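## Task

Carry plate M06 from position D2 onto the block of the real-time cycler Q1, and plate N06 from D3 into the waiting nest W1. Both plates must lie flat and seated within their locators, with well A1 at the corner marked A1. Close Q1's lid over M06 by pressing the LID key. Q1 is loose and must finish at its original spot and heading. The tube cooling block on D1 and the other items in the row must stay as they were, with every tube still in its bore. Press START on Q1 so that a run is still active at the end; an active run is worse than none if any required change is wrong. Nothing may count on the robot holding it in place at the end: release everything and pull clear (resting on START or on Q1's housing is allowed).

## Robot and tools

ROBOT. Two 7-joint Kinova Gen3 arms, left_arm and right_arm, each ending in a Robotiq 2F-85 two-finger gripper whose pads stay parallel. Root poses in the scene frame: left_arm at (-0.055, +0.400, 0) m, quat_wxyz (+0.999, 0, 0, +0.049); right_arm at (+0.049, -0.267, 0) m, quat_wxyz (+0.999, 0, 0, -0.037). Scene frame: origin on the table top midway between the arms, +z up, +x out across the table, left_arm on the +y side. The arm names are not image sides.

JOINT ORDER. Every per-arm list (commands and results) uses this order: elbow (joint_4), upper arm roll (joint_3), wrist pitch (joint_6), forearm roll (joint_5), wrist roll (joint_7), waist (joint_1), shoulder (joint_2). Stated ranges (rad): waist, upper arm roll, forearm roll, wrist roll -69.115 to 69.115; shoulder -2.250 to 2.250; elbow -2.580 to 2.580; wrist pitch -2.100 to 2.100. Real ends may differ by up to 0.013 rad.

COMMAND ROW. One row is a single flat list of 18 numbers, each in [-1, 1], covering both arms even if only one moves: left_arm's 7 joint offsets, left gripper position, left gripper speed, then the same 9 for right_arm. Joint numbers are scaled offsets, not angles: 1.0 equals 0.9985 rad for waist, shoulder, upper arm roll and elbow, and 0.8765 rad for forearm roll, wrist pitch and wrist roll. Gripper position is an absolute opening: +1 fully open (85 mm), 0 about 41 mm, pads touch near -0.8, -1 closes until blocked. Gripper speed sets how fast the gap changes: roughly 20 mm/s at -1, 85 at 0, 150 at +1. Repeating an arm's previous gripper pair leaves it unchanged; a 0 is a real command.

TOOLS.
execute_actions(actions): a list of actions; each action is a list of up to 15 rows, one row per 1/30 s step; a short action repeats its final row to fill 15 steps. Joint offsets in every row are measured from that arm's angles at the start of the action (for a call's first action, the last reported angles), not from the previous row. An empty list just returns the current state and images. An action is refused for both arms if it would push a joint more than 0.013 rad beyond its range; if the first action fails this, or any action is malformed, nothing in the call runs.
move(target, speed, blocking): target is one 18-number row; its joint offsets are measured from the Joint positions in the last result that showed them. All joints follow paths that finish together (0.5 to 10 s), so grippers trace curves; paths ignore obstacles and the other arm. speed is the top rate in rad/s of the joint with farthest to go, 0.01 to 2, default 0.5. blocking=false returns after 0.5 s while motion continues; other motion commands are then refused until wait or stop shows the end. Faster moves and targets set deeper past a contact press harder.
wait(seconds): 0 to 10 s, arms hold their last command; returns early if a running move ends.
stop(): brakes a running move; fingers keep going; fast arms need braking room.
zoom_image(camera, region): camera is cam_high, cam_left_wrist or cam_right_wrist (each 672x504); region [x0, y0, x1, y1] in pixels from the top-left, at most 504 by 504.
read_manual(section): licence texts only, no motion.
finished_scene(scene): ends the given scene (1 or 2) irreversibly and reports success; goals must already hold without the robot.

MOTION LIMITS. Each joint's command is kept within 0.304 rad (first four big joints) or 0.266 rad (wrist joints) of its measured angle per step, and targets that would shift a gripper over 70 mm from its measured spot are scaled back. Big displacements therefore span several actions; an unfinished motion may need to be sent again.

GRIPPER USE. end_effector_position is the point between closed pads; fingertips extend about 19 mm past it closed, 6 mm open, and move about 13 mm farther out while closing, so leave room above surfaces. To hold, send -1 and keep sending it; to release, send an opening wider than the object. For a gentle grip, open, then close to slightly under the object's width. Open pads span a plate, block or reservoir body across its width, not its base flange. position_measured_pct is about 50 - 50 x position (0 = fully open); stopping below about 90 short of the target means something is held or blocking, around 90 means the pads met.

RESULT LINES. State line per arm: gripper position (m) and quat_wxyz in the scene frame (less accurate at long reach). Joint positions, Joint velocities, Joint targets and Joint torques per arm in the order above. "joint sent to its limit": a joint was clamped at its end. "joint command not followed": a clearance check altered targets. move adds a line: ending (done, off_target, moving, held, fault), limits=held or limits=none, and each arm's joint farthest from its target. TORQUE FAULT: an arm stops 10 s and drops the rest of the call. MOTOR HOT from 60 °C; OVER-TEMPERATURE FAULT at 75 °C, the arm sags.

STATIONS. Well A1 lies at the labelled short end, in the corner opposite the labelled long side. Q1's top front keys, left to right facing it: CLEAR, LID, STOP, START. LID and START only work with the lid fully open or shut; a blocked lid halts, lamp turns red, and only CLEAR frees and reopens it. Blue lamp = run active. D1 to D4 run left to right seen from the arms, just inside the liquid handler's open side (left end a clear door, back and roof clear panes). RG is a regrip nest between the arms.

AVOID. Knocking anything off the table, arms colliding or pressing each other, slams, drops, slips and hard pushes, shoving Q1, disturbing tubes, and joint loads near 48.6 N m (big joints) or 30.6 N m (wrist joints). Loose objects may occasionally get nudged by the scene.

Each tool is called after ">>>" as name(argument=value, ...) on one line, values as JSON.

## Session

>>> execute_actions(actions=[])

Scene clock: 0.00 s.
left_arm: end_effector_position=(-0.1033, +0.7257, +0.3510) position_measured_pct=0.0 end_effector_quat_wxyz=(-0.325, +0.833, +0.269, +0.357) | right_arm: end_effector_position=(-0.1603, -0.1199, +0.2190) position_measured_pct=0.0 end_effector_quat_wxyz=(-0.015, -0.392, +0.919, +0.021)
Joint names: [elbow, upper arm roll, wrist pitch, forearm roll, wrist roll, waist, shoulder]
Joint positions: left_arm=[ 2.316 -0.318  1.301  1.021  2.13  -2.307 -0.116] | right_arm=[ 2.221  0.203  0.93   0.019 -0.274  3.365 -0.062]
Joint velocities: left_arm=[-0.     0.    -0.     0.     0.     0.001 -0.   ] | right_arm=[ 0.    -0.     0.001 -0.001 -0.001 -0.001 -0.   ]
Joint torques (N m, as the joint torque sensors report them, + toward a larger angle): no reading
Motor temperatures (°C, as the motors report them): left_arm=[31 26 35 34 34 28 30] | right_arm=[27 29 40 31 37 31 31]
Joint targets: left_arm=[2.316 -0.318 1.301 1.021 2.130 -2.307 -0.116] | right_arm=[2.221 0.203 0.930 0.019 -0.274 3.365 -0.062]

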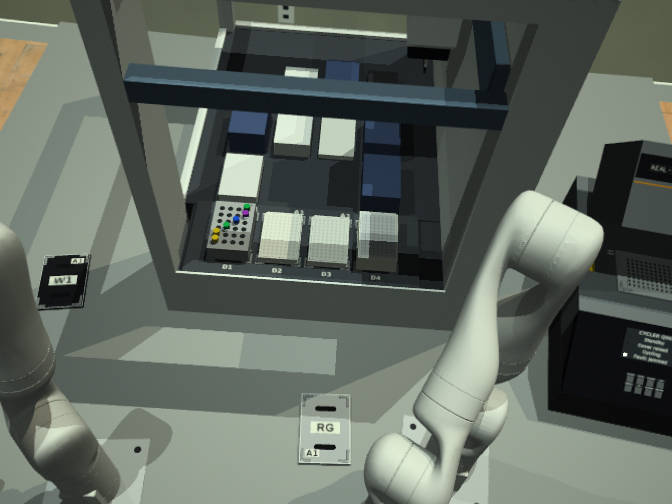

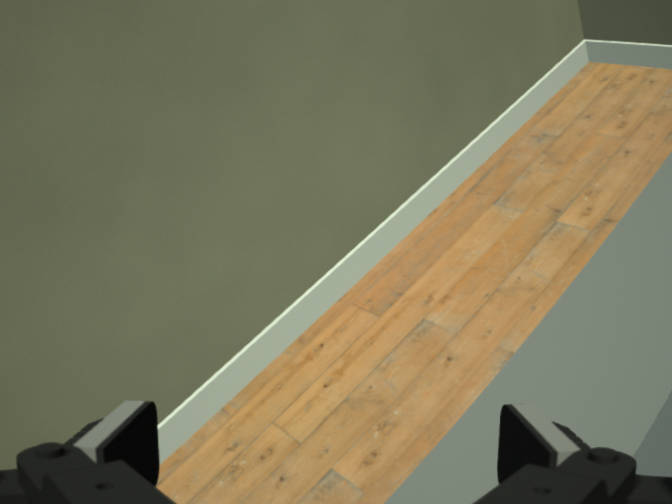

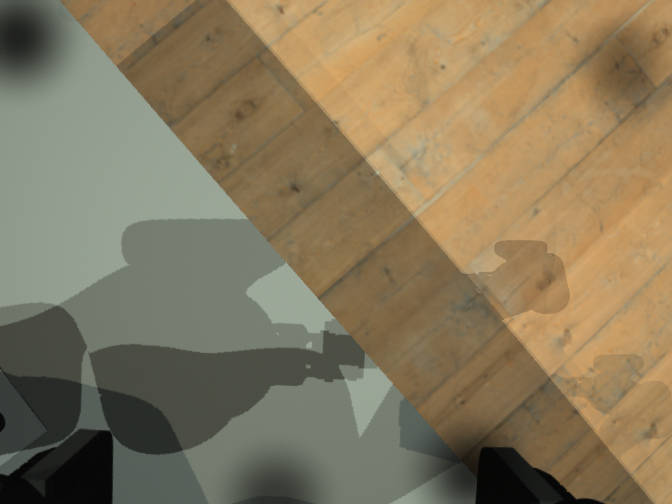

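>>> zoom_image(camera="cam_high", region=[180, 180, 440, 300])

>>> zoom_image(camera="cam_high", region=[540, 130, 672, 430])

>>> zoom_image(camera="cam_high", region=[20, 240, 120, 320])

Region (180, 180, 440, 300) of cam_high's 672x504 image, scaled by 1.938, with more detail than that image has; it fills the top 233 rows of this view, and the rest is white.

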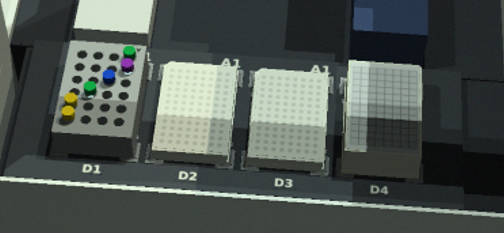

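Region (540, 130, 672, 430) of cam_high's 672x504 image, scaled by 1.680, with more detail than that image has; it fills the left 222 columns of this view, and the rest is white.

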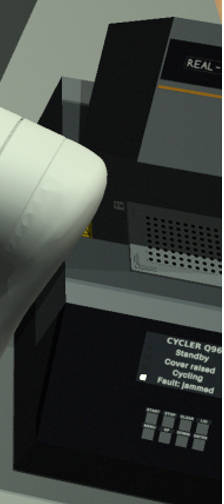

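Region (20, 240, 120, 320) of cam_high's 672x504 image, scaled by 5.040, with more detail than that image has; it fills the top 403 rows of this view, and the rest is white.

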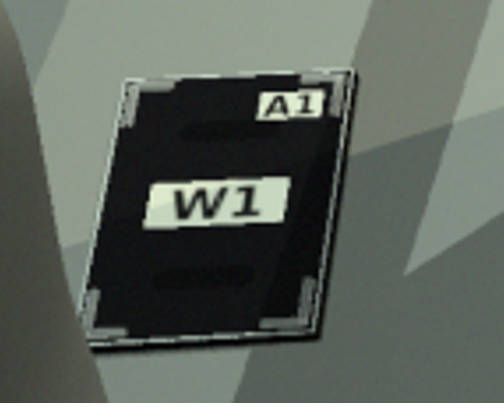

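>>> move(target=[-0.1061,0.1062,-0.1628,-0.8431,-0.63,-0.9017,0.1459,1,0,-0.1185,-0.1017,-0.0406,-0.3445,0.303,-0.9545,0.1915,-0.85,0.5], speed=1.0)

>>> move(target=[-0.1061,0.1062,-0.1628,-0.8431,-0.63,-0.9017,0.1459,1,0,-0.1185,-0.1017,-0.0406,-0.3445,0.303,-0.9545,0.1915,-0.85,0.5], speed=1.0)

Scene clock: 69.47 s.
left_arm: end_effector_position=(-0.2646, +0.4284, +0.2177) position_measured_pct=0.0 end_effector_quat_wxyz=(-0.139, +0.951, +0.258, +0.102) | right_arm: end_effector_position=(-0.1961, -0.4680, +0.2048) position_measured_pct=90.5 end_effector_quat_wxyz=(+0.058, +0.820, -0.562, +0.087)
Joint names: [elbow, upper arm roll, wrist pitch, forearm roll, wrist roll, waist, shoulder]
Joint positions: left_arm=[ 2.21  -0.212  1.158  0.282  1.578 -3.207  0.03 ] | right_arm=[ 2.103  0.101  0.894 -0.283 -0.008  2.412  0.129]
Joint velocities: left_arm=[ 0.     0.     0.    -0.    -0.    -0.004  0.   ] | right_arm=[ 0.001  0.     0.     0.    -0.002 -0.004  0.   ]
Joint torques (N m, as the joint torque sensors report them, + toward a larger angle): left_arm=[-5.72 -0.29  1.1   0.47 -0.24 -0.66 -7.41] | right_arm=[ -7.09   0.73   0.14  -0.68  -0.07   0.5  -10.1 ]
Motor temperatures (°C, as the motors report them): left_arm=[31 26 35 34 34 28 30] | right_arm=[27 29 40 31 37 31 31]
Joint targets: left_arm=[2.210 -0.212 1.158 0.282 1.578 -3.208 0.030] | right_arm=[2.103 0.101 0.894 -0.283 -0.008 2.412 0.129]
move: done; limits=none; left_arm: farthest joint: the waist, 0.000 radians from its target (0.900 radians at the start); right_arm: farthest joint: the waist, 0.001 radians from its target (0.953 radians at the start)

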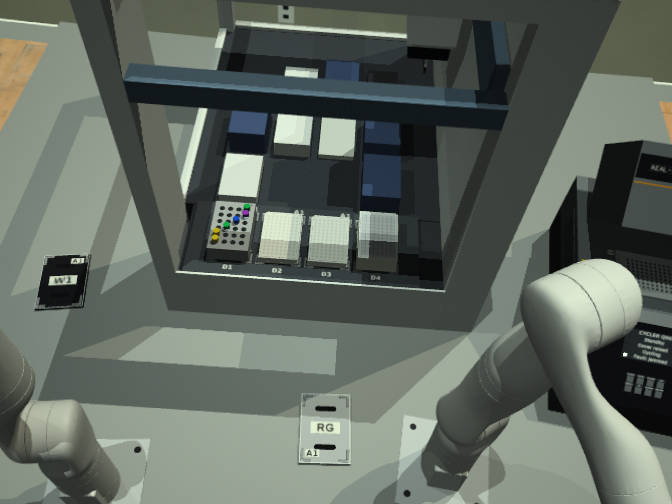

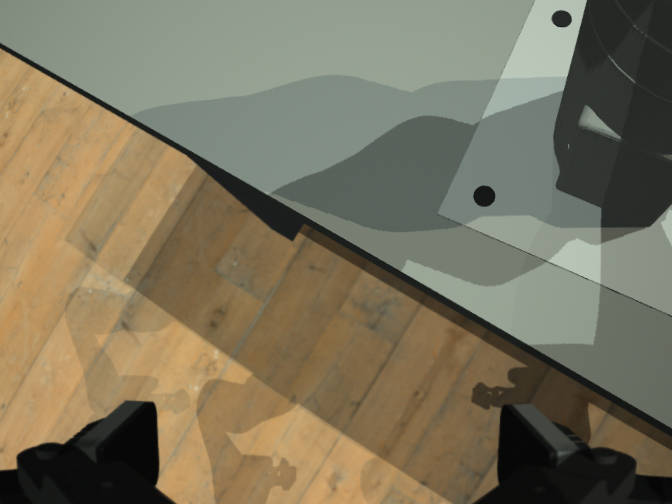

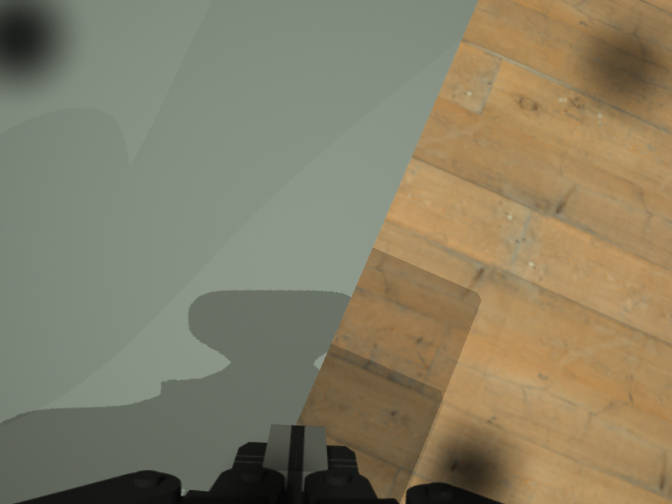

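Scene clock: 71.20 s.
left_arm: end_effector_position=(-0.0788, +0.1049, +0.2095) position_measured_pct=0.0 end_effector_quat_wxyz=(+0.068, +0.964, +0.171, +0.194) | right_arm: end_effector_position=(+0.1686, -0.6480, +0.1913) position_measured_pct=90.5 end_effector_quat_wxyz=(+0.013, +0.975, -0.049, +0.216)
Joint names: [elbow, upper arm roll, wrist pitch, forearm roll, wrist roll, waist, shoulder]
Joint positions: left_arm=[ 2.104 -0.106  1.015 -0.457  1.026 -4.108  0.176] | right_arm=[ 1.984 -0.     0.859 -0.585  0.257  1.46   0.32 ]
Joint velocities: left_arm=[-0.     0.     0.001 -0.002 -0.001 -0.002  0.   ] | right_arm=[ 0.001  0.003  0.     0.001  0.001 -0.002  0.001]
Joint torques (N m, as the joint torque sensors report them, + toward a larger angle): left_arm=[ -5.43  -0.53   0.8   -1.14  -0.28   0.1  -10.72] | right_arm=[ -6.65   0.49   0.48  -1.01  -0.04   0.71 -13.57]
Motor temperatures (°C, as the motors report them): left_arm=[31 26 35 34 34 28 30] | right_arm=[27 29 40 31 37 31 31]
Joint targets: left_arm=[2.104 -0.106 1.015 -0.457 1.026 -4.108 0.176] | right_arm=[1.984 -0.000 0.859 -0.585 0.257 1.459 0.320]
move: done; limits=none; left_arm: farthest joint: the waist, 0.000 radians from its target (0.900 radians at the start); right_arm: farthest joint: the waist, 0.001 radians from its target (0.954 radians at the start)

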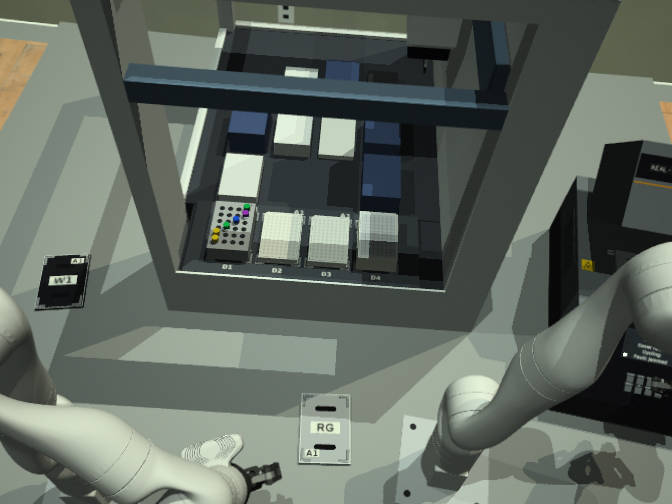

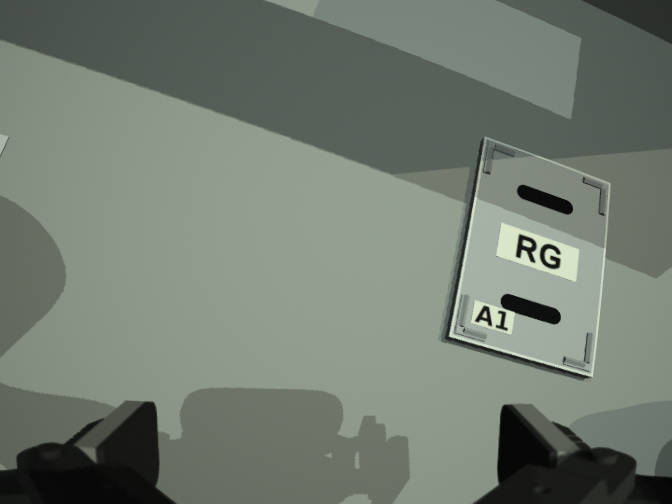

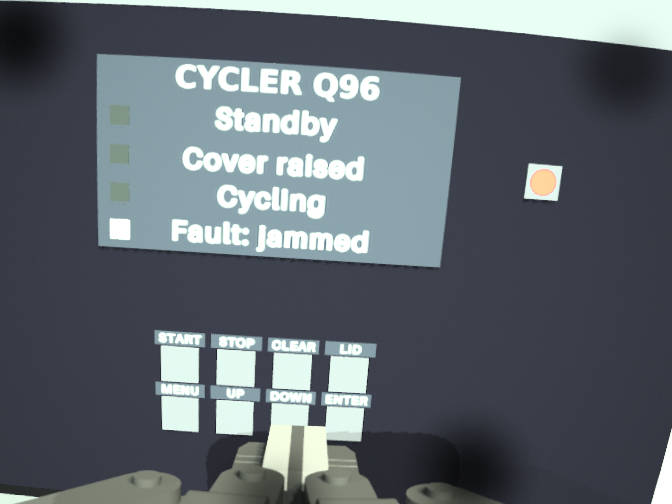

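>>> move(target=[-0.1061,0.1062,-0.162,-0.8431,-0.6305,-0.9017,0.1455,1,0,0.0612,0,-0.1587,-0.1056,0.0755,-0.0635,0.079,-0.85,0.5], speed=1.0)

Scene clock: 86.43 s.
left_arm: end_effector_position=(+0.3000, +0.0601, +0.2699) position_measured_pct=0.0 end_effector_quat_wxyz=(-0.004, +0.906, +0.009, +0.423) | right_arm: end_effector_position=(+0.1918, -0.6474, +0.1492) position_measured_pct=90.5 end_effector_quat_wxyz=(+0.013, +0.975, -0.049, +0.216)
Joint names: [elbow, upper arm roll, wrist pitch, forearm roll, wrist roll, waist, shoulder]
Joint positions: left_arm=[ 1.998  0.     0.873 -1.196  0.473 -5.008  0.321] | right_arm=[ 2.045 -0.     0.719 -0.678  0.324  1.396  0.399]
Joint velocities: left_arm=[-0.     0.     0.    -0.001 -0.    -0.003  0.   ] | right_arm=[-0.001 -0.     0.    -0.002  0.001  0.001 -0.   ]
Joint torques (N m, as the joint torque sensors report them, + toward a larger angle): left_arm=[ -6.65   0.21   1.27  -1.64  -0.38  -0.43 -14.66] | right_arm=[ -5.78   0.34   0.53  -1.01  -0.04   0.48 -14.35]
Motor temperatures (°C, as the motors report them): left_arm=[31 26 35 34 34 28 30] | right_arm=[27 29 40 31 37 31 31]
Joint targets: left_arm=[1.998 0.000 0.873 -1.196 0.473 -5.008 0.321] | right_arm=[2.045 -0.000 0.719 -0.678 0.324 1.396 0.399]
move: done; limits=none; left_arm: farthest joint: the waist, 0.001 radians from its target (0.901 radians at the start); right_arm: farthest joint: the waist, 0.000 radians from its target (0.063 radians at the start)

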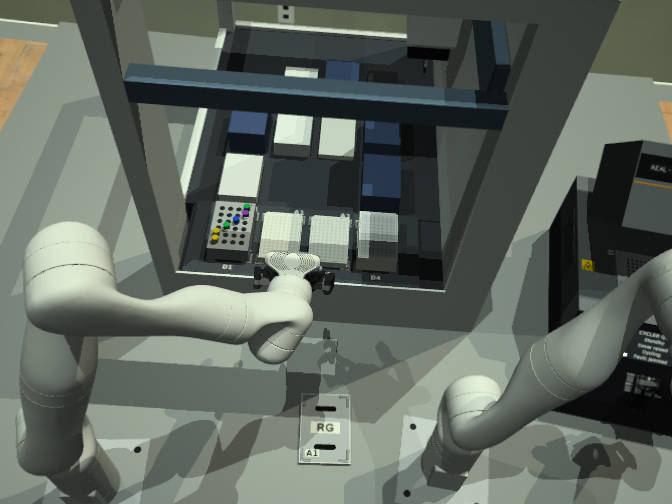

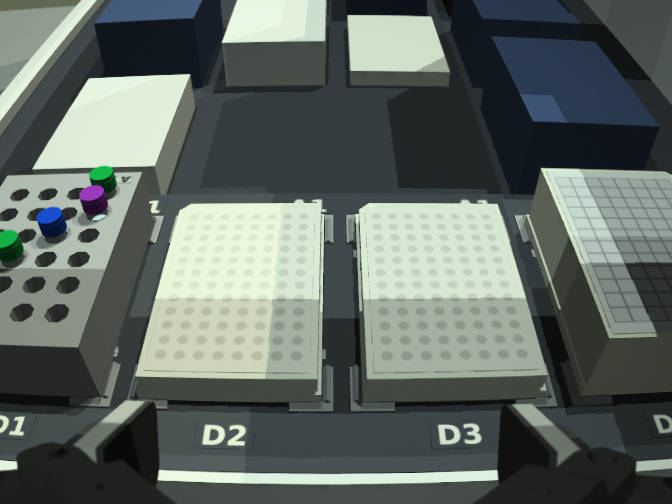

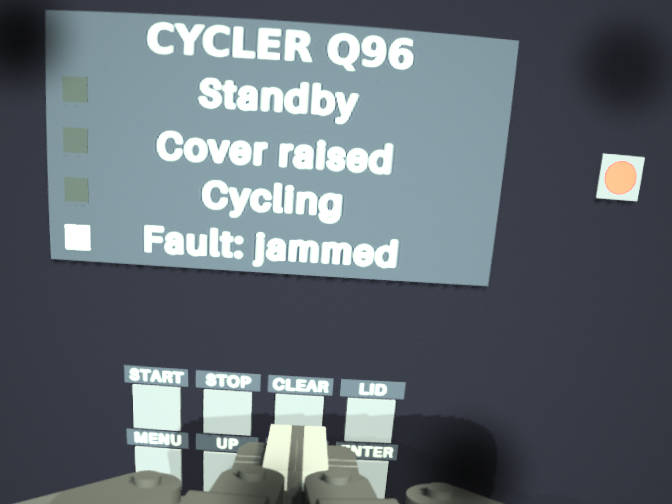

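>>> move(target=[0,0,0,0,0,0,0,1,0,0.0116,0,-0.0399,-0.0364,0.0297,-0.0149,0.026,-0.85,0.5], speed=0.05)

>>> zoom_image(camera="cam_left_wrist", region=[110, 190, 350, 420])

>>> zoom_image(camera="cam_left_wrist", region=[340, 190, 580, 420])

Scene clock: 97.57 s.
left_arm: end_effector_position=(+0.3000, +0.0601, +0.2699) position_measured_pct=0.0 end_effector_quat_wxyz=(-0.004, +0.906, +0.009, +0.423) | right_arm: end_effector_position=(+0.1972, -0.6480, +0.1382) position_measured_pct=90.5 end_effector_quat_wxyz=(+0.014, +0.975, -0.049, +0.217)
Joint names: [elbow, upper arm roll, wrist pitch, forearm roll, wrist roll, waist, shoulder]
Joint positions: left_arm=[ 1.998  0.     0.873 -1.196  0.473 -5.008  0.321] | right_arm=[ 2.057 -0.     0.686 -0.71   0.35   1.382  0.423]
Joint velocities: left_arm=[ 0.     0.     0.    -0.001 -0.    -0.001 -0.   ] | right_arm=[ 0.001  0.002 -0.002 -0.001 -0.001 -0.     0.   ]
Joint torques (N m, as the joint torque sensors report them, + toward a larger angle): left_arm=[ -6.73  -0.39   1.11  -1.71  -0.22  -0.52 -14.39] | right_arm=[ -5.71   0.26  -0.02  -1.    -0.03  -0.04 -13.  ]
Motor temperatures (°C, as the motors report them): left_arm=[31 26 35 34 34 28 30] | right_arm=[27 29 40 31 37 31 31]
Joint targets: left_arm=[1.998 0.000 0.873 -1.196 0.473 -5.008 0.321] | right_arm=[2.057 -0.000 0.685 -0.710 0.350 1.381 0.425]
move: done; limits=none; left_arm: farthest joint: the waist, 0.000 radians from its target (0.000 radians at the start); right_arm: farthest joint: the shoulder, 0.002 radians from its target (0.026 radians at the start)

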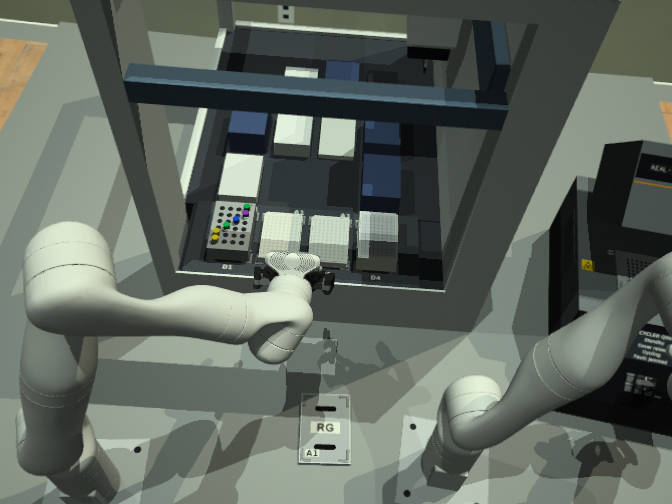

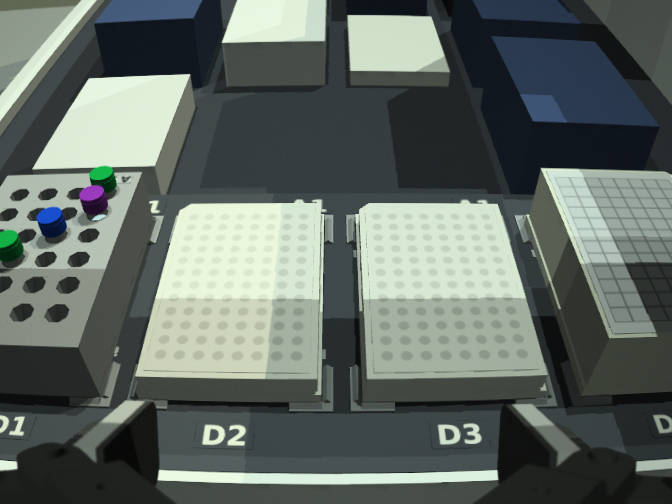

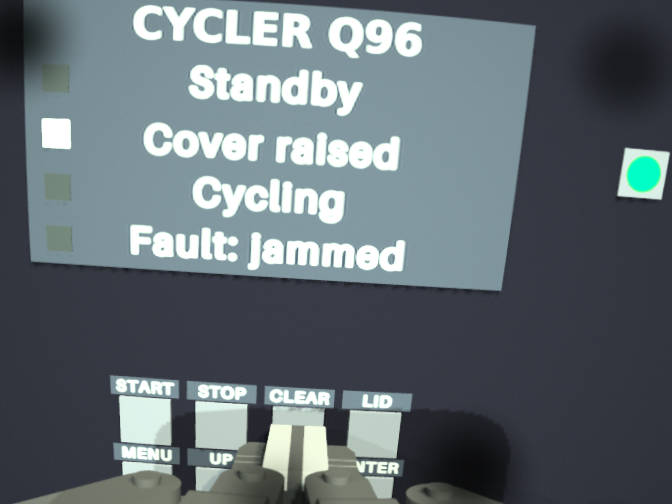

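Region (110, 190, 350, 420) of cam_left_wrist's 672x504 image, scaled by 2.100; it fills the top 483 rows of this view, and the rest is white.

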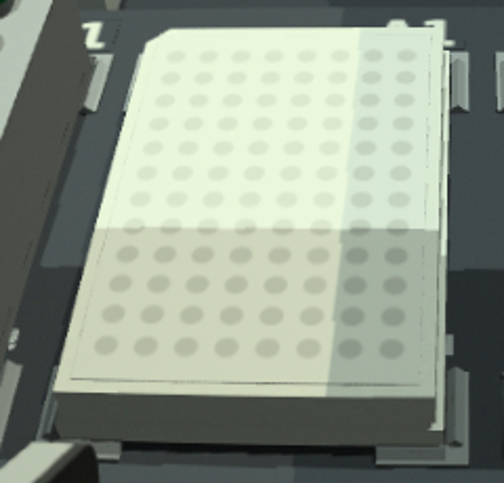

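Region (340, 190, 580, 420) of cam_left_wrist's 672x504 image, scaled by 2.100; it fills the top 483 rows of this view, and the rest is white.

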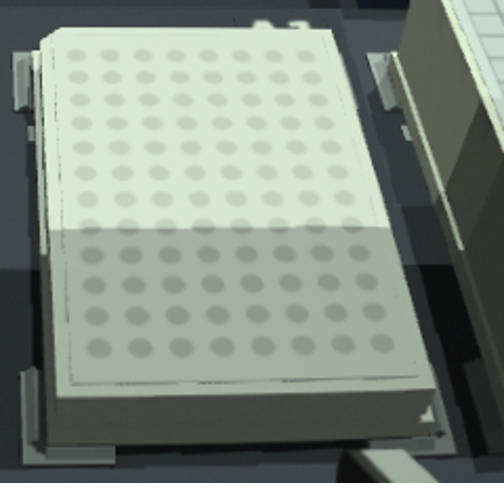

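>>> execute_actions(actions=[])

Scene clock: 121.70 s.
left_arm: end_effector_position=(+0.3000, +0.0601, +0.2699) position_measured_pct=0.0 end_effector_quat_wxyz=(-0.004, +0.906, +0.009, +0.423) | right_arm: end_effector_position=(+0.1972, -0.6480, +0.1382) position_measured_pct=90.5 end_effector_quat_wxyz=(+0.014, +0.975, -0.049, +0.217)
Joint names: [elbow, upper arm roll, wrist pitch, forearm roll, wrist roll, waist, shoulder]
Joint positions: left_arm=[ 1.998  0.     0.873 -1.196  0.473 -5.008  0.321] | right_arm=[ 2.057  0.     0.686 -0.71   0.35   1.382  0.423]
Joint velocities: left_arm=[-0.001  0.    -0.     0.001  0.001  0.     0.   ] | right_arm=[-0.    -0.     0.     0.002  0.001  0.001  0.   ]
Joint torques (N m, as the joint torque sensors report them, + toward a larger angle): left_arm=[ -6.71  -0.37   1.22  -1.53  -0.22  -0.3  -14.58] | right_arm=[ -5.79   0.14   0.07  -1.02  -0.03   0.09 -12.99]
Motor temperatures (°C, as the motors report them): left_arm=[31 26 35 34 34 28 30] | right_arm=[27 29 40 31 37 31 31]
Joint targets: left_arm=[1.998 0.000 0.873 -1.196 0.473 -5.008 0.321] | right_arm=[2.057 -0.000 0.685 -0.710 0.350 1.381 0.425]

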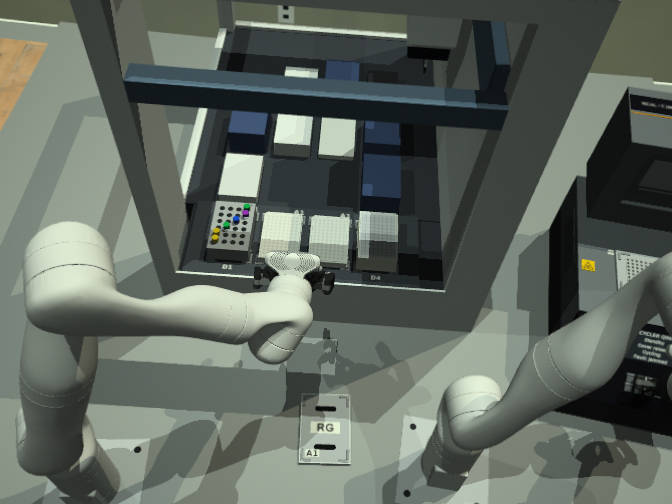

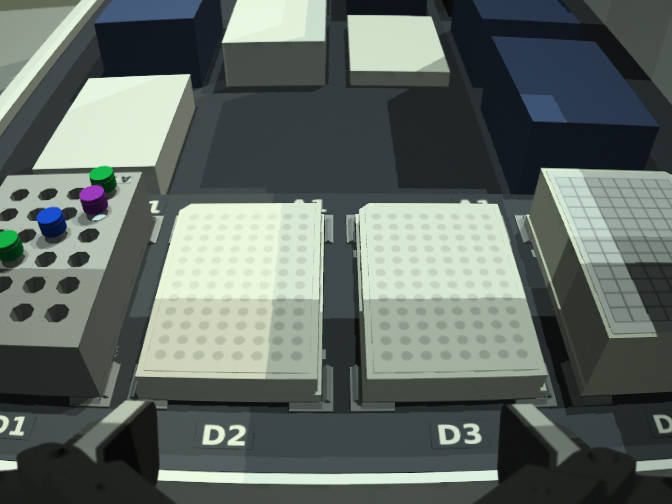

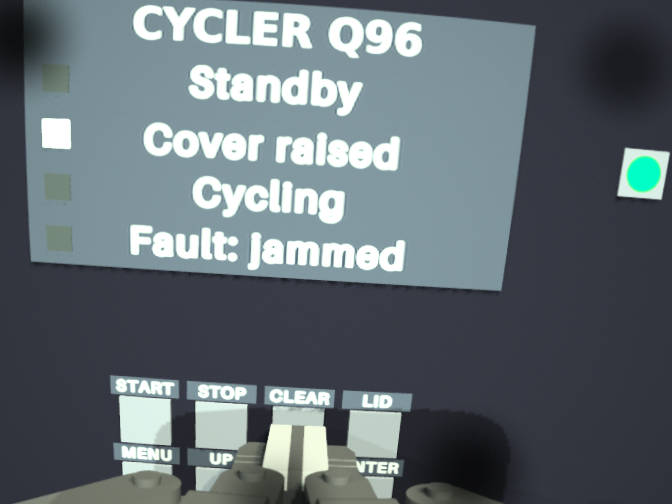

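>>> move(target=[0.1039,0,-0.2152,-0.3449,0.2096,-0.2387,0.0651,1,-0.5, -0.046,0,0.16,0.146,-0.119,0.06,-0.104,-0.85,0.5], speed=0.35)

Scene clock: 171.07 s.
left_arm: end_effector_position=(+0.3699, +0.1103, +0.2248) position_measured_pct=0.0 end_effector_quat_wxyz=(-0.006, +0.906, +0.013, +0.423) | right_arm: end_effector_position=(+0.1706, -0.6419, +0.1836) position_measured_pct=90.5 end_effector_quat_wxyz=(+0.013, +0.977, -0.051, +0.209)
Joint names: [elbow, upper arm roll, wrist pitch, forearm roll, wrist roll, waist, shoulder]
Joint positions: left_arm=[ 2.102  0.     0.685 -1.498  0.657 -5.246  0.386] | right_arm=[ 2.011  0.     0.826 -0.582  0.245  1.442  0.32 ]
Joint velocities: left_arm=[-0.     0.    -0.001 -0.    -0.    -0.004  0.001] | right_arm=[-0.001  0.002 -0.    -0.001  0.    -0.001 -0.001]
Joint torques (N m, as the joint torque sensors report them, + toward a larger angle): left_arm=[ -5.97  -0.4    1.6   -1.21  -0.17  -0.64 -14.8 ] | right_arm=[ -6.57   0.4    0.43  -1.02  -0.06   0.13 -13.28]
Motor temperatures (°C, as the motors report them): left_arm=[31 26 35 34 34 28 30] | right_arm=[27 29 40 31 37 31 31]
Joint targets: left_arm=[2.102 0.000 0.685 -1.498 0.657 -5.246 0.386] | right_arm=[2.011 0.000 0.826 -0.582 0.245 1.442 0.319]
move: done; limits=none; left_arm: farthest joint: the waist, 0.001 radians from its target (0.239 radians at the start); right_arm: farthest joint: the waist, 0.000 radians from its target (0.060 radians at the start)

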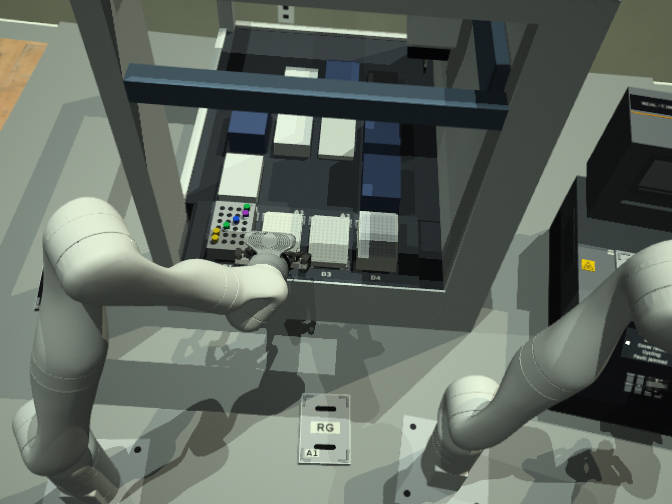

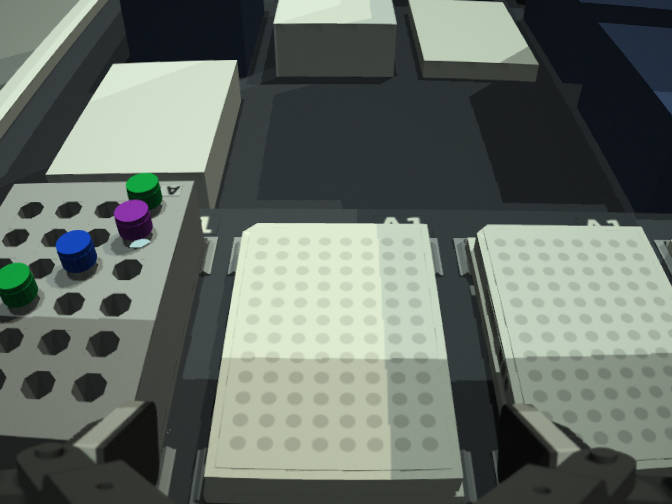

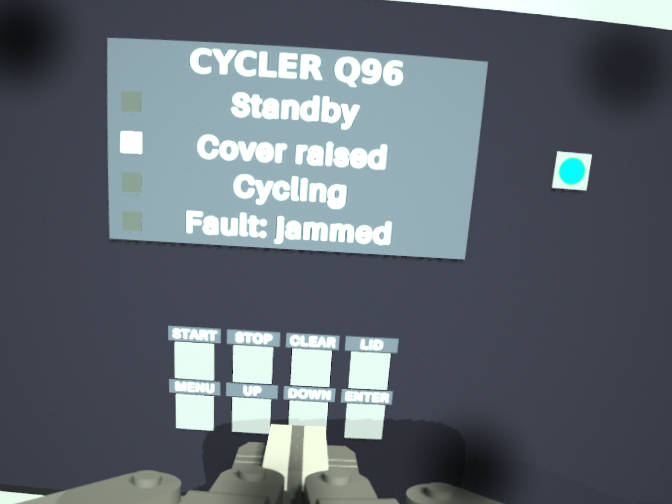

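>>> zoom_image(camera="cam_left_wrist", region=[140, 200, 540, 504])

Region (140, 200, 540, 504) of cam_left_wrist's 672x504 image, scaled by 1.260; it fills the top 383 rows of this view, and the rest is white.

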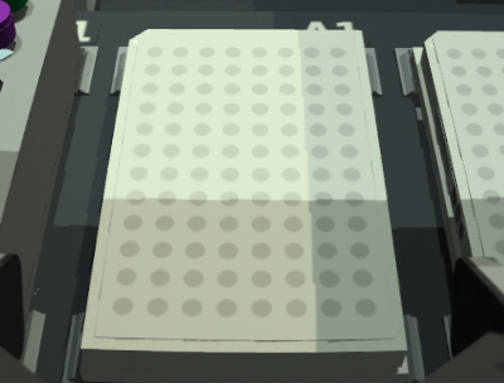

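>>> move(target=[-0.032,0,-0.0502,-0.1466,0.0993,-0.0736,0.0859,1,-0.5, -0.540,0,0.667,0.664,0.52,-0.478,-0.06,1,0], speed=0.6)

Scene clock: 207.23 s.
left_arm: end_effector_position=(+0.4036, +0.1101, +0.1999) position_measured_pct=0.0 end_effector_quat_wxyz=(-0.006, +0.906, +0.012, +0.423) | right_arm: end_effector_position=(+0.2395, -0.6399, +0.3298) position_measured_pct=0.0 end_effector_quat_wxyz=(-0.000, +0.816, +0.578, -0.000)
Joint names: [elbow, upper arm roll, wrist pitch, forearm roll, wrist roll, waist, shoulder]
Joint positions: left_arm=[ 2.07   0.     0.641 -1.627  0.744 -5.319  0.471] | right_arm=[1.472 0.    1.41  0.    0.701 0.965 0.26 ]
Joint velocities: left_arm=[-0.     0.     0.     0.001 -0.    -0.001  0.   ] | right_arm=[-0.001  0.001  0.     0.     0.001 -0.003  0.001]
Joint torques (N m, as the joint torque sensors report them, + toward a larger angle): left_arm=[ -5.45  -0.56   1.87  -1.26  -0.14  -0.32 -16.83] | right_arm=[ -8.56   0.8    0.22  -0.21  -0.04   0.21 -14.45]
Motor temperatures (°C, as the motors report them): left_arm=[31 26 35 34 34 28 30] | right_arm=[27 29 40 31 37 31 31]
Joint targets: left_arm=[2.070 0.000 0.641 -1.627 0.744 -5.319 0.471] | right_arm=[1.472 0.000 1.410 0.000 0.701 0.964 0.260]
move: done; limits=none; left_arm: farthest joint: the waist, 0.000 radians from its target (0.074 radians at the start); right_arm: farthest joint: the shoulder, 0.001 radians from its target (0.059 radians at the start)

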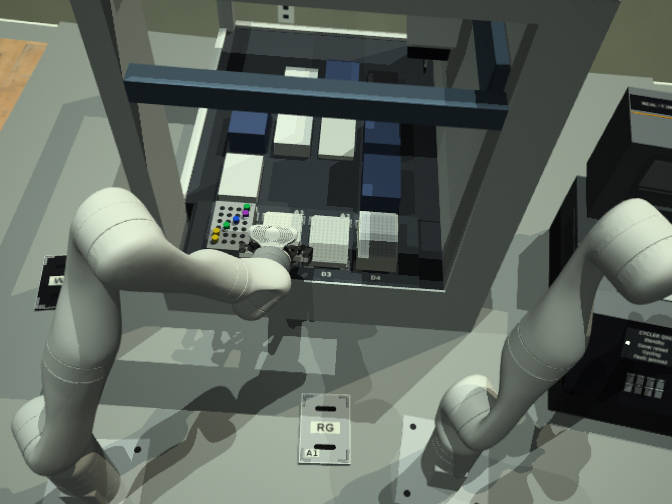

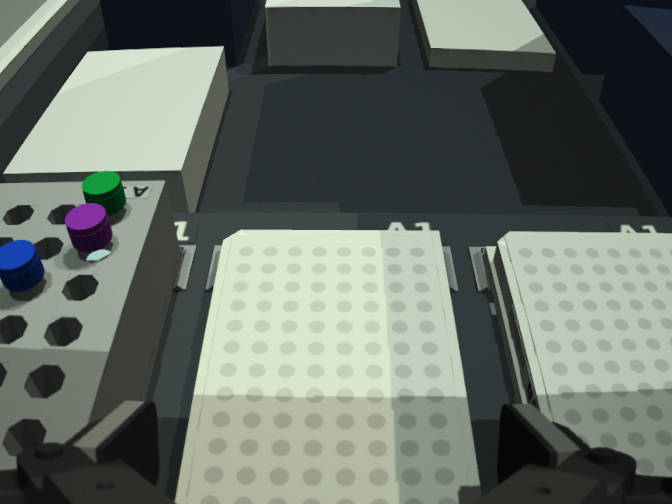

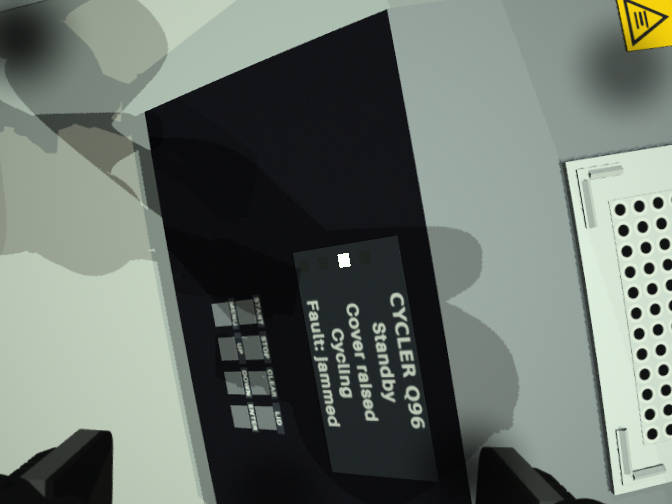

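>>> zoom_image(camera="cam_left_wrist", region=[140, 220, 520, 504])

Region (140, 220, 520, 504) of cam_left_wrist's 672x504 image, scaled by 1.326; it fills the top 377 rows of this view, and the rest is white.

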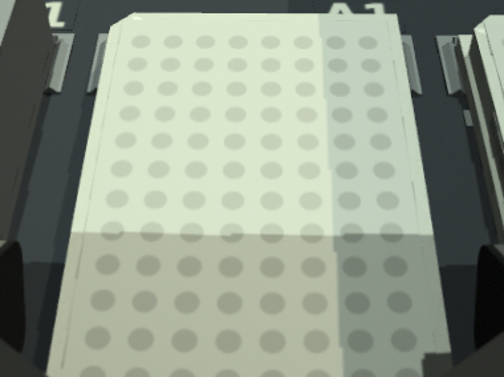

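>>> move(target=[0.01445,0,0.005,-0.076,0.0946,0,0.0354,1,-0.5, -0.6993,0,0.3025,0,0.049,-0.1868,0.4334,1,0], speed=0.45)

Scene clock: 225.77 s.
left_arm: end_effector_position=(+0.4036, +0.1100, +0.1845) position_measured_pct=0.0 end_effector_quat_wxyz=(-0.006, +0.906, +0.012, +0.423) | right_arm: end_effector_position=(+0.4126, -0.7209, +0.3304) position_measured_pct=0.0 end_effector_quat_wxyz=(+0.000, +0.744, +0.668, -0.000)
Joint names: [elbow, upper arm roll, wrist pitch, forearm roll, wrist roll, waist, shoulder]
Joint positions: left_arm=[ 2.085  0.     0.645 -1.693  0.827 -5.319  0.507] | right_arm=[ 0.774 -0.     1.676  0.     0.744  0.778  0.692]
Joint velocities: left_arm=[-0.    -0.     0.001 -0.001  0.     0.001  0.   ] | right_arm=[-0.002 -0.001  0.     0.001  0.001 -0.001  0.002]
Joint torques (N m, as the joint torque sensors report them, + toward a larger angle): left_arm=[ -5.52  -0.62   1.94  -1.04  -0.29  -0.58 -16.69] | right_arm=[ -8.69   0.92   0.22  -0.26  -0.04   0.57 -22.61]
Motor temperatures (°C, as the motors report them): left_arm=[31 26 35 34 34 28 30] | right_arm=[27 29 40 31 37 31 31]
Joint targets: left_arm=[2.085 0.000 0.645 -1.693 0.827 -5.319 0.507] | right_arm=[0.774 0.000 1.676 0.000 0.744 0.778 0.692]
move: done; limits=none; left_arm: farthest joint: the waist, 0.000 radians from its target (0.000 radians at the start); right_arm: farthest joint: the shoulder, 0.001 radians from its target (0.433 radians at the start)

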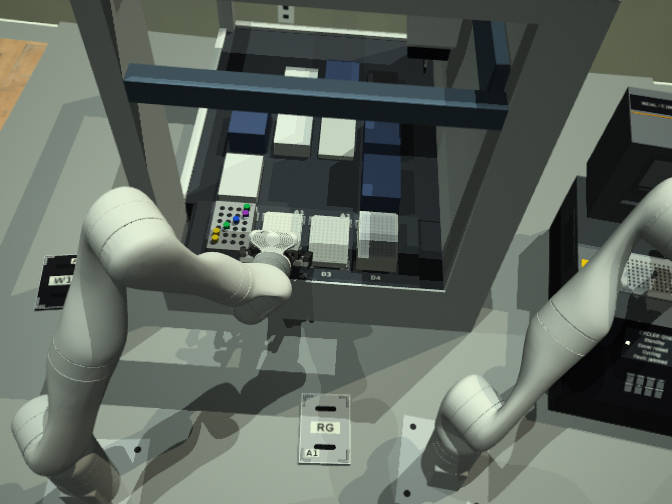

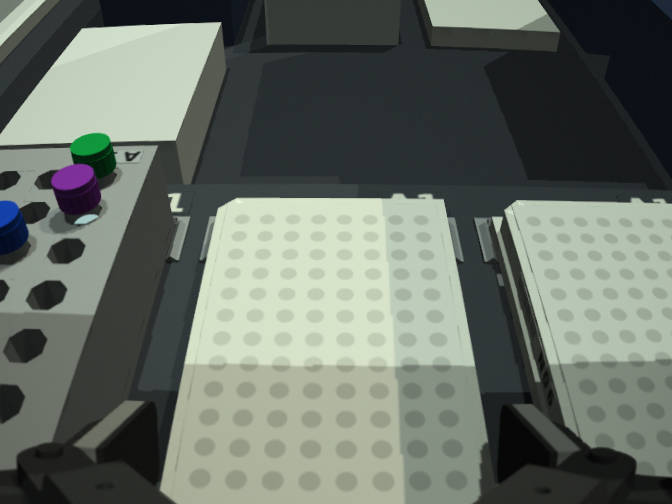

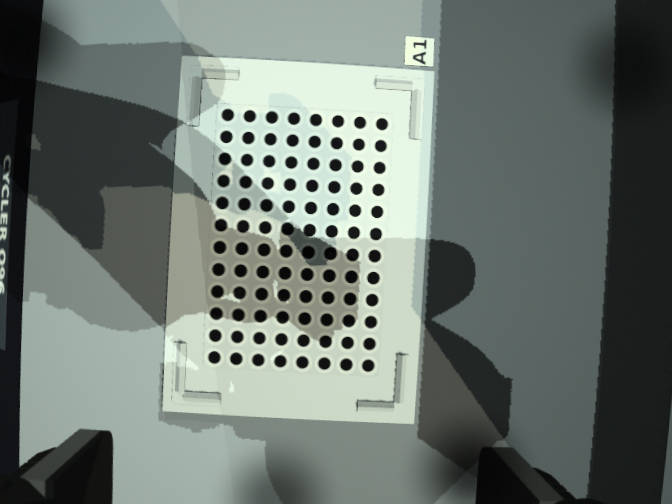

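>>> move(target=[0,0,0,0,0,0,0,0.75,-1, 1.0,0,-0.01,0,1.0,-0.08,-0.99,1,0], speed=0.9)

Scene clock: 239.53 s.
left_arm: end_effector_position=(+0.4028, +0.1098, +0.1855) position_measured_pct=10.7 end_effector_quat_wxyz=(-0.005, +0.906, +0.012, +0.423) | right_arm: end_effector_position=(+0.1674, -0.4172, +0.4057) position_measured_pct=0.0 end_effector_quat_wxyz=(-0.001, +0.354, +0.935, +0.000)
Joint names: [elbow, upper arm roll, wrist pitch, forearm roll, wrist roll, waist, shoulder]
Joint positions: left_arm=[ 2.086  0.001  0.646 -1.692  0.827 -5.318  0.504] | right_arm=[ 1.772 -0.     1.667  0.     1.621  0.698 -0.296]
Joint velocities: left_arm=[-0.     0.     0.001  0.001 -0.002 -0.    -0.   ] | right_arm=[ 0.001  0.    -0.001  0.    -0.    -0.001 -0.002]
Joint torques (N m, as the joint torque sensors report them, + toward a larger angle): left_arm=[ -6.5   -1.02   1.34  -1.37  -0.17  -1.06 -14.02] | right_arm=[-8.69  0.44  0.23 -0.1   0.01  0.35 -2.66]
Motor temperatures (°C, as the motors report them): left_arm=[31 26 35 34 34 28 30] | right_arm=[27 29 40 31 37 31 31]
Joint targets: left_arm=[2.085 0.000 0.645 -1.693 0.827 -5.319 0.507] | right_arm=[1.772 -0.000 1.667 0.000 1.621 0.698 -0.296]
move: done; limits=none; left_arm: farthest joint: the shoulder, 0.003 radians from its target (0.000 radians at the start); right_arm: farthest joint: the waist, 0.000 radians from its target (0.080 radians at the start)

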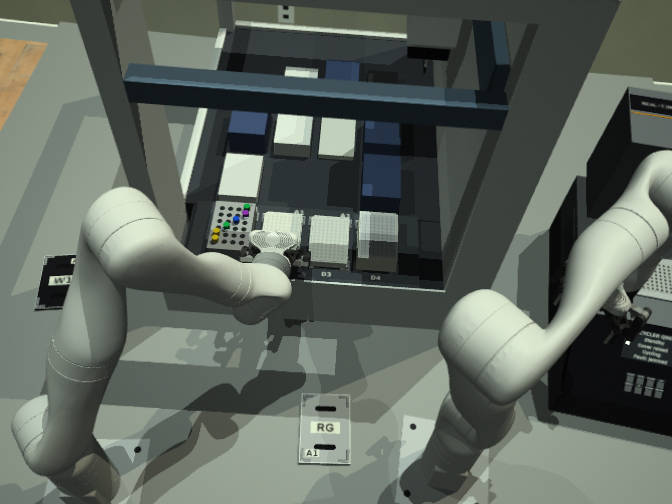

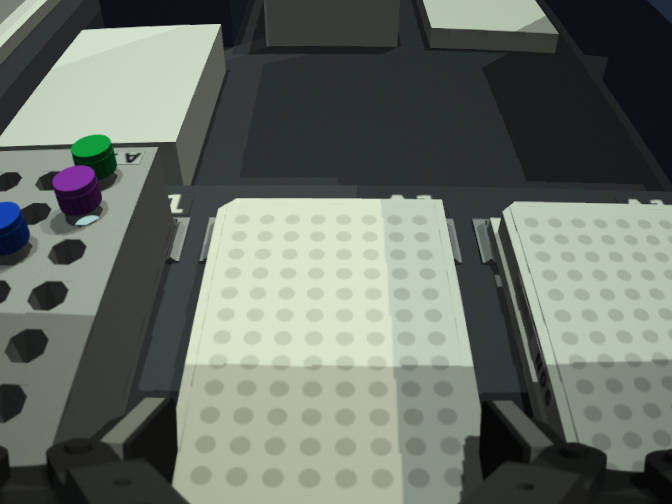

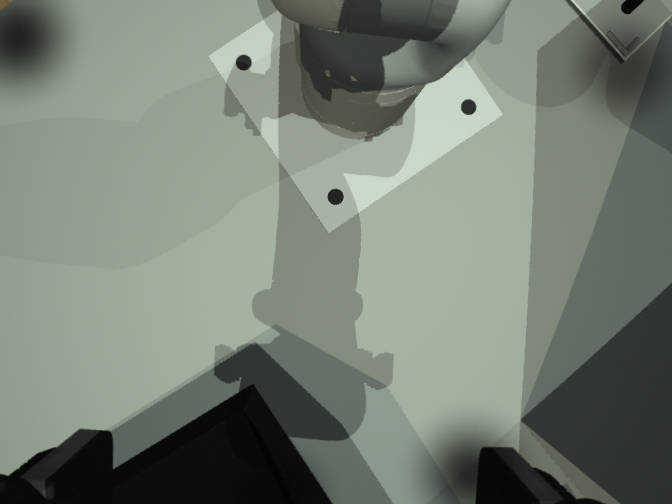

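>>> move(target=[-0.0155,0,-0.005,0.080,-0.100,0,-0.0375,0.75,-1, 0.178,0,-0.065,0,1.0,-1.0,-0.124,1,0], speed=0.7)

Scene clock: 247.47 s.
left_arm: end_effector_position=(+0.4029, +0.1098, +0.2020) position_measured_pct=11.1 end_effector_quat_wxyz=(-0.005, +0.906, +0.012, +0.423) | right_arm: end_effector_position=(+0.1940, -0.2592, +0.3705) position_measured_pct=0.0 end_effector_quat_wxyz=(+0.001, -0.545, +0.839, -0.000)
Joint names: [elbow, upper arm roll, wrist pitch, forearm roll, wrist roll, waist, shoulder]
Joint positions: left_arm=[ 2.071  0.001  0.642 -1.622  0.739 -5.318  0.466] | right_arm=[ 1.95  -0.     1.61   0.     2.497 -0.3   -0.42 ]
Joint velocities: left_arm=[-0.    -0.    -0.002  0.001  0.    -0.001 -0.   ] | right_arm=[-0.    -0.    -0.001 -0.     0.    -0.003 -0.   ]
Joint torques (N m, as the joint torque sensors report them, + toward a larger angle): left_arm=[ -5.67  -0.16   1.75  -1.18  -0.18  -0.1  -16.86] | right_arm=[-8.73  0.43  0.25 -0.13 -0.02  0.1  -0.64]
Motor temperatures (°C, as the motors report them): left_arm=[31 26 35 34 34 28 30] | right_arm=[27 29 40 31 37 31 31]
Joint targets: left_arm=[2.071 0.001 0.642 -1.622 0.739 -5.318 0.466] | right_arm=[1.950 -0.000 1.610 0.000 2.497 -0.300 -0.420]
move: done; limits=none; left_arm: farthest joint: the waist, 0.000 radians from its target (0.000 radians at the start); right_arm: farthest joint: the waist, 0.001 radians from its target (0.999 radians at the start)

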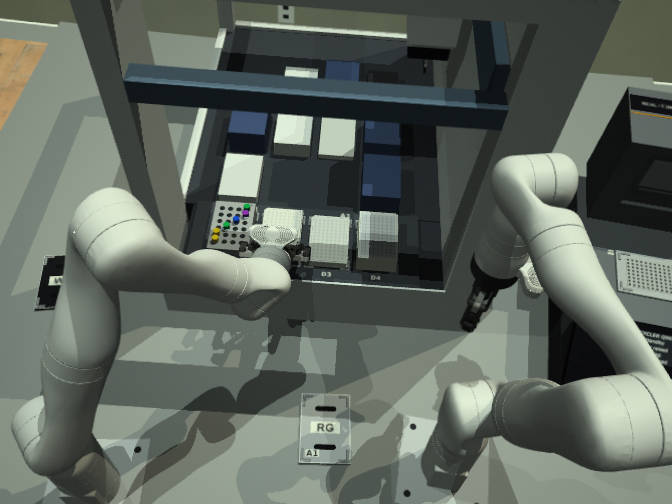

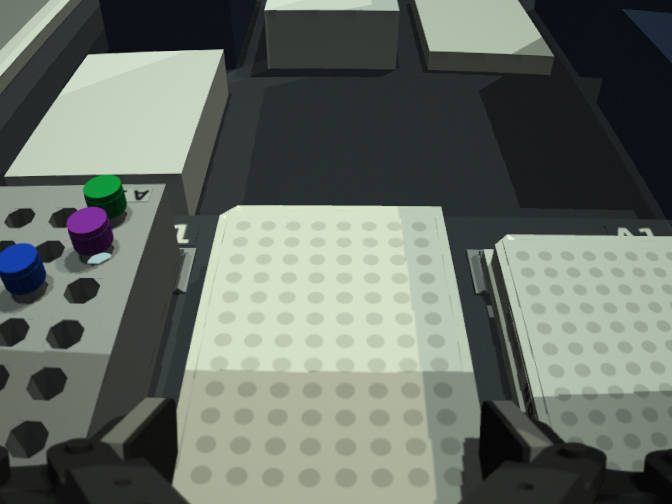

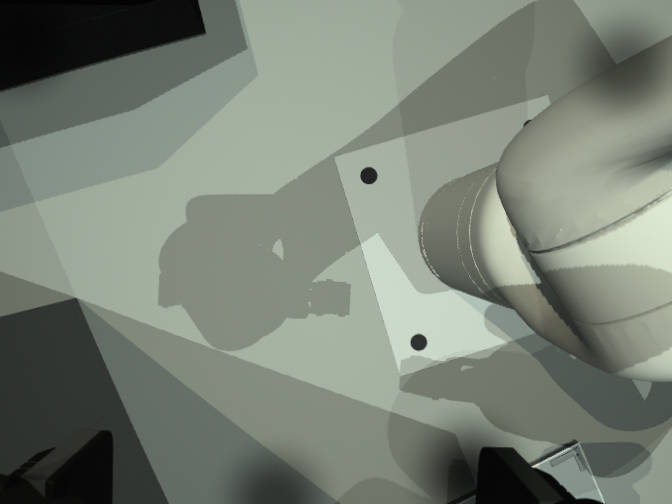

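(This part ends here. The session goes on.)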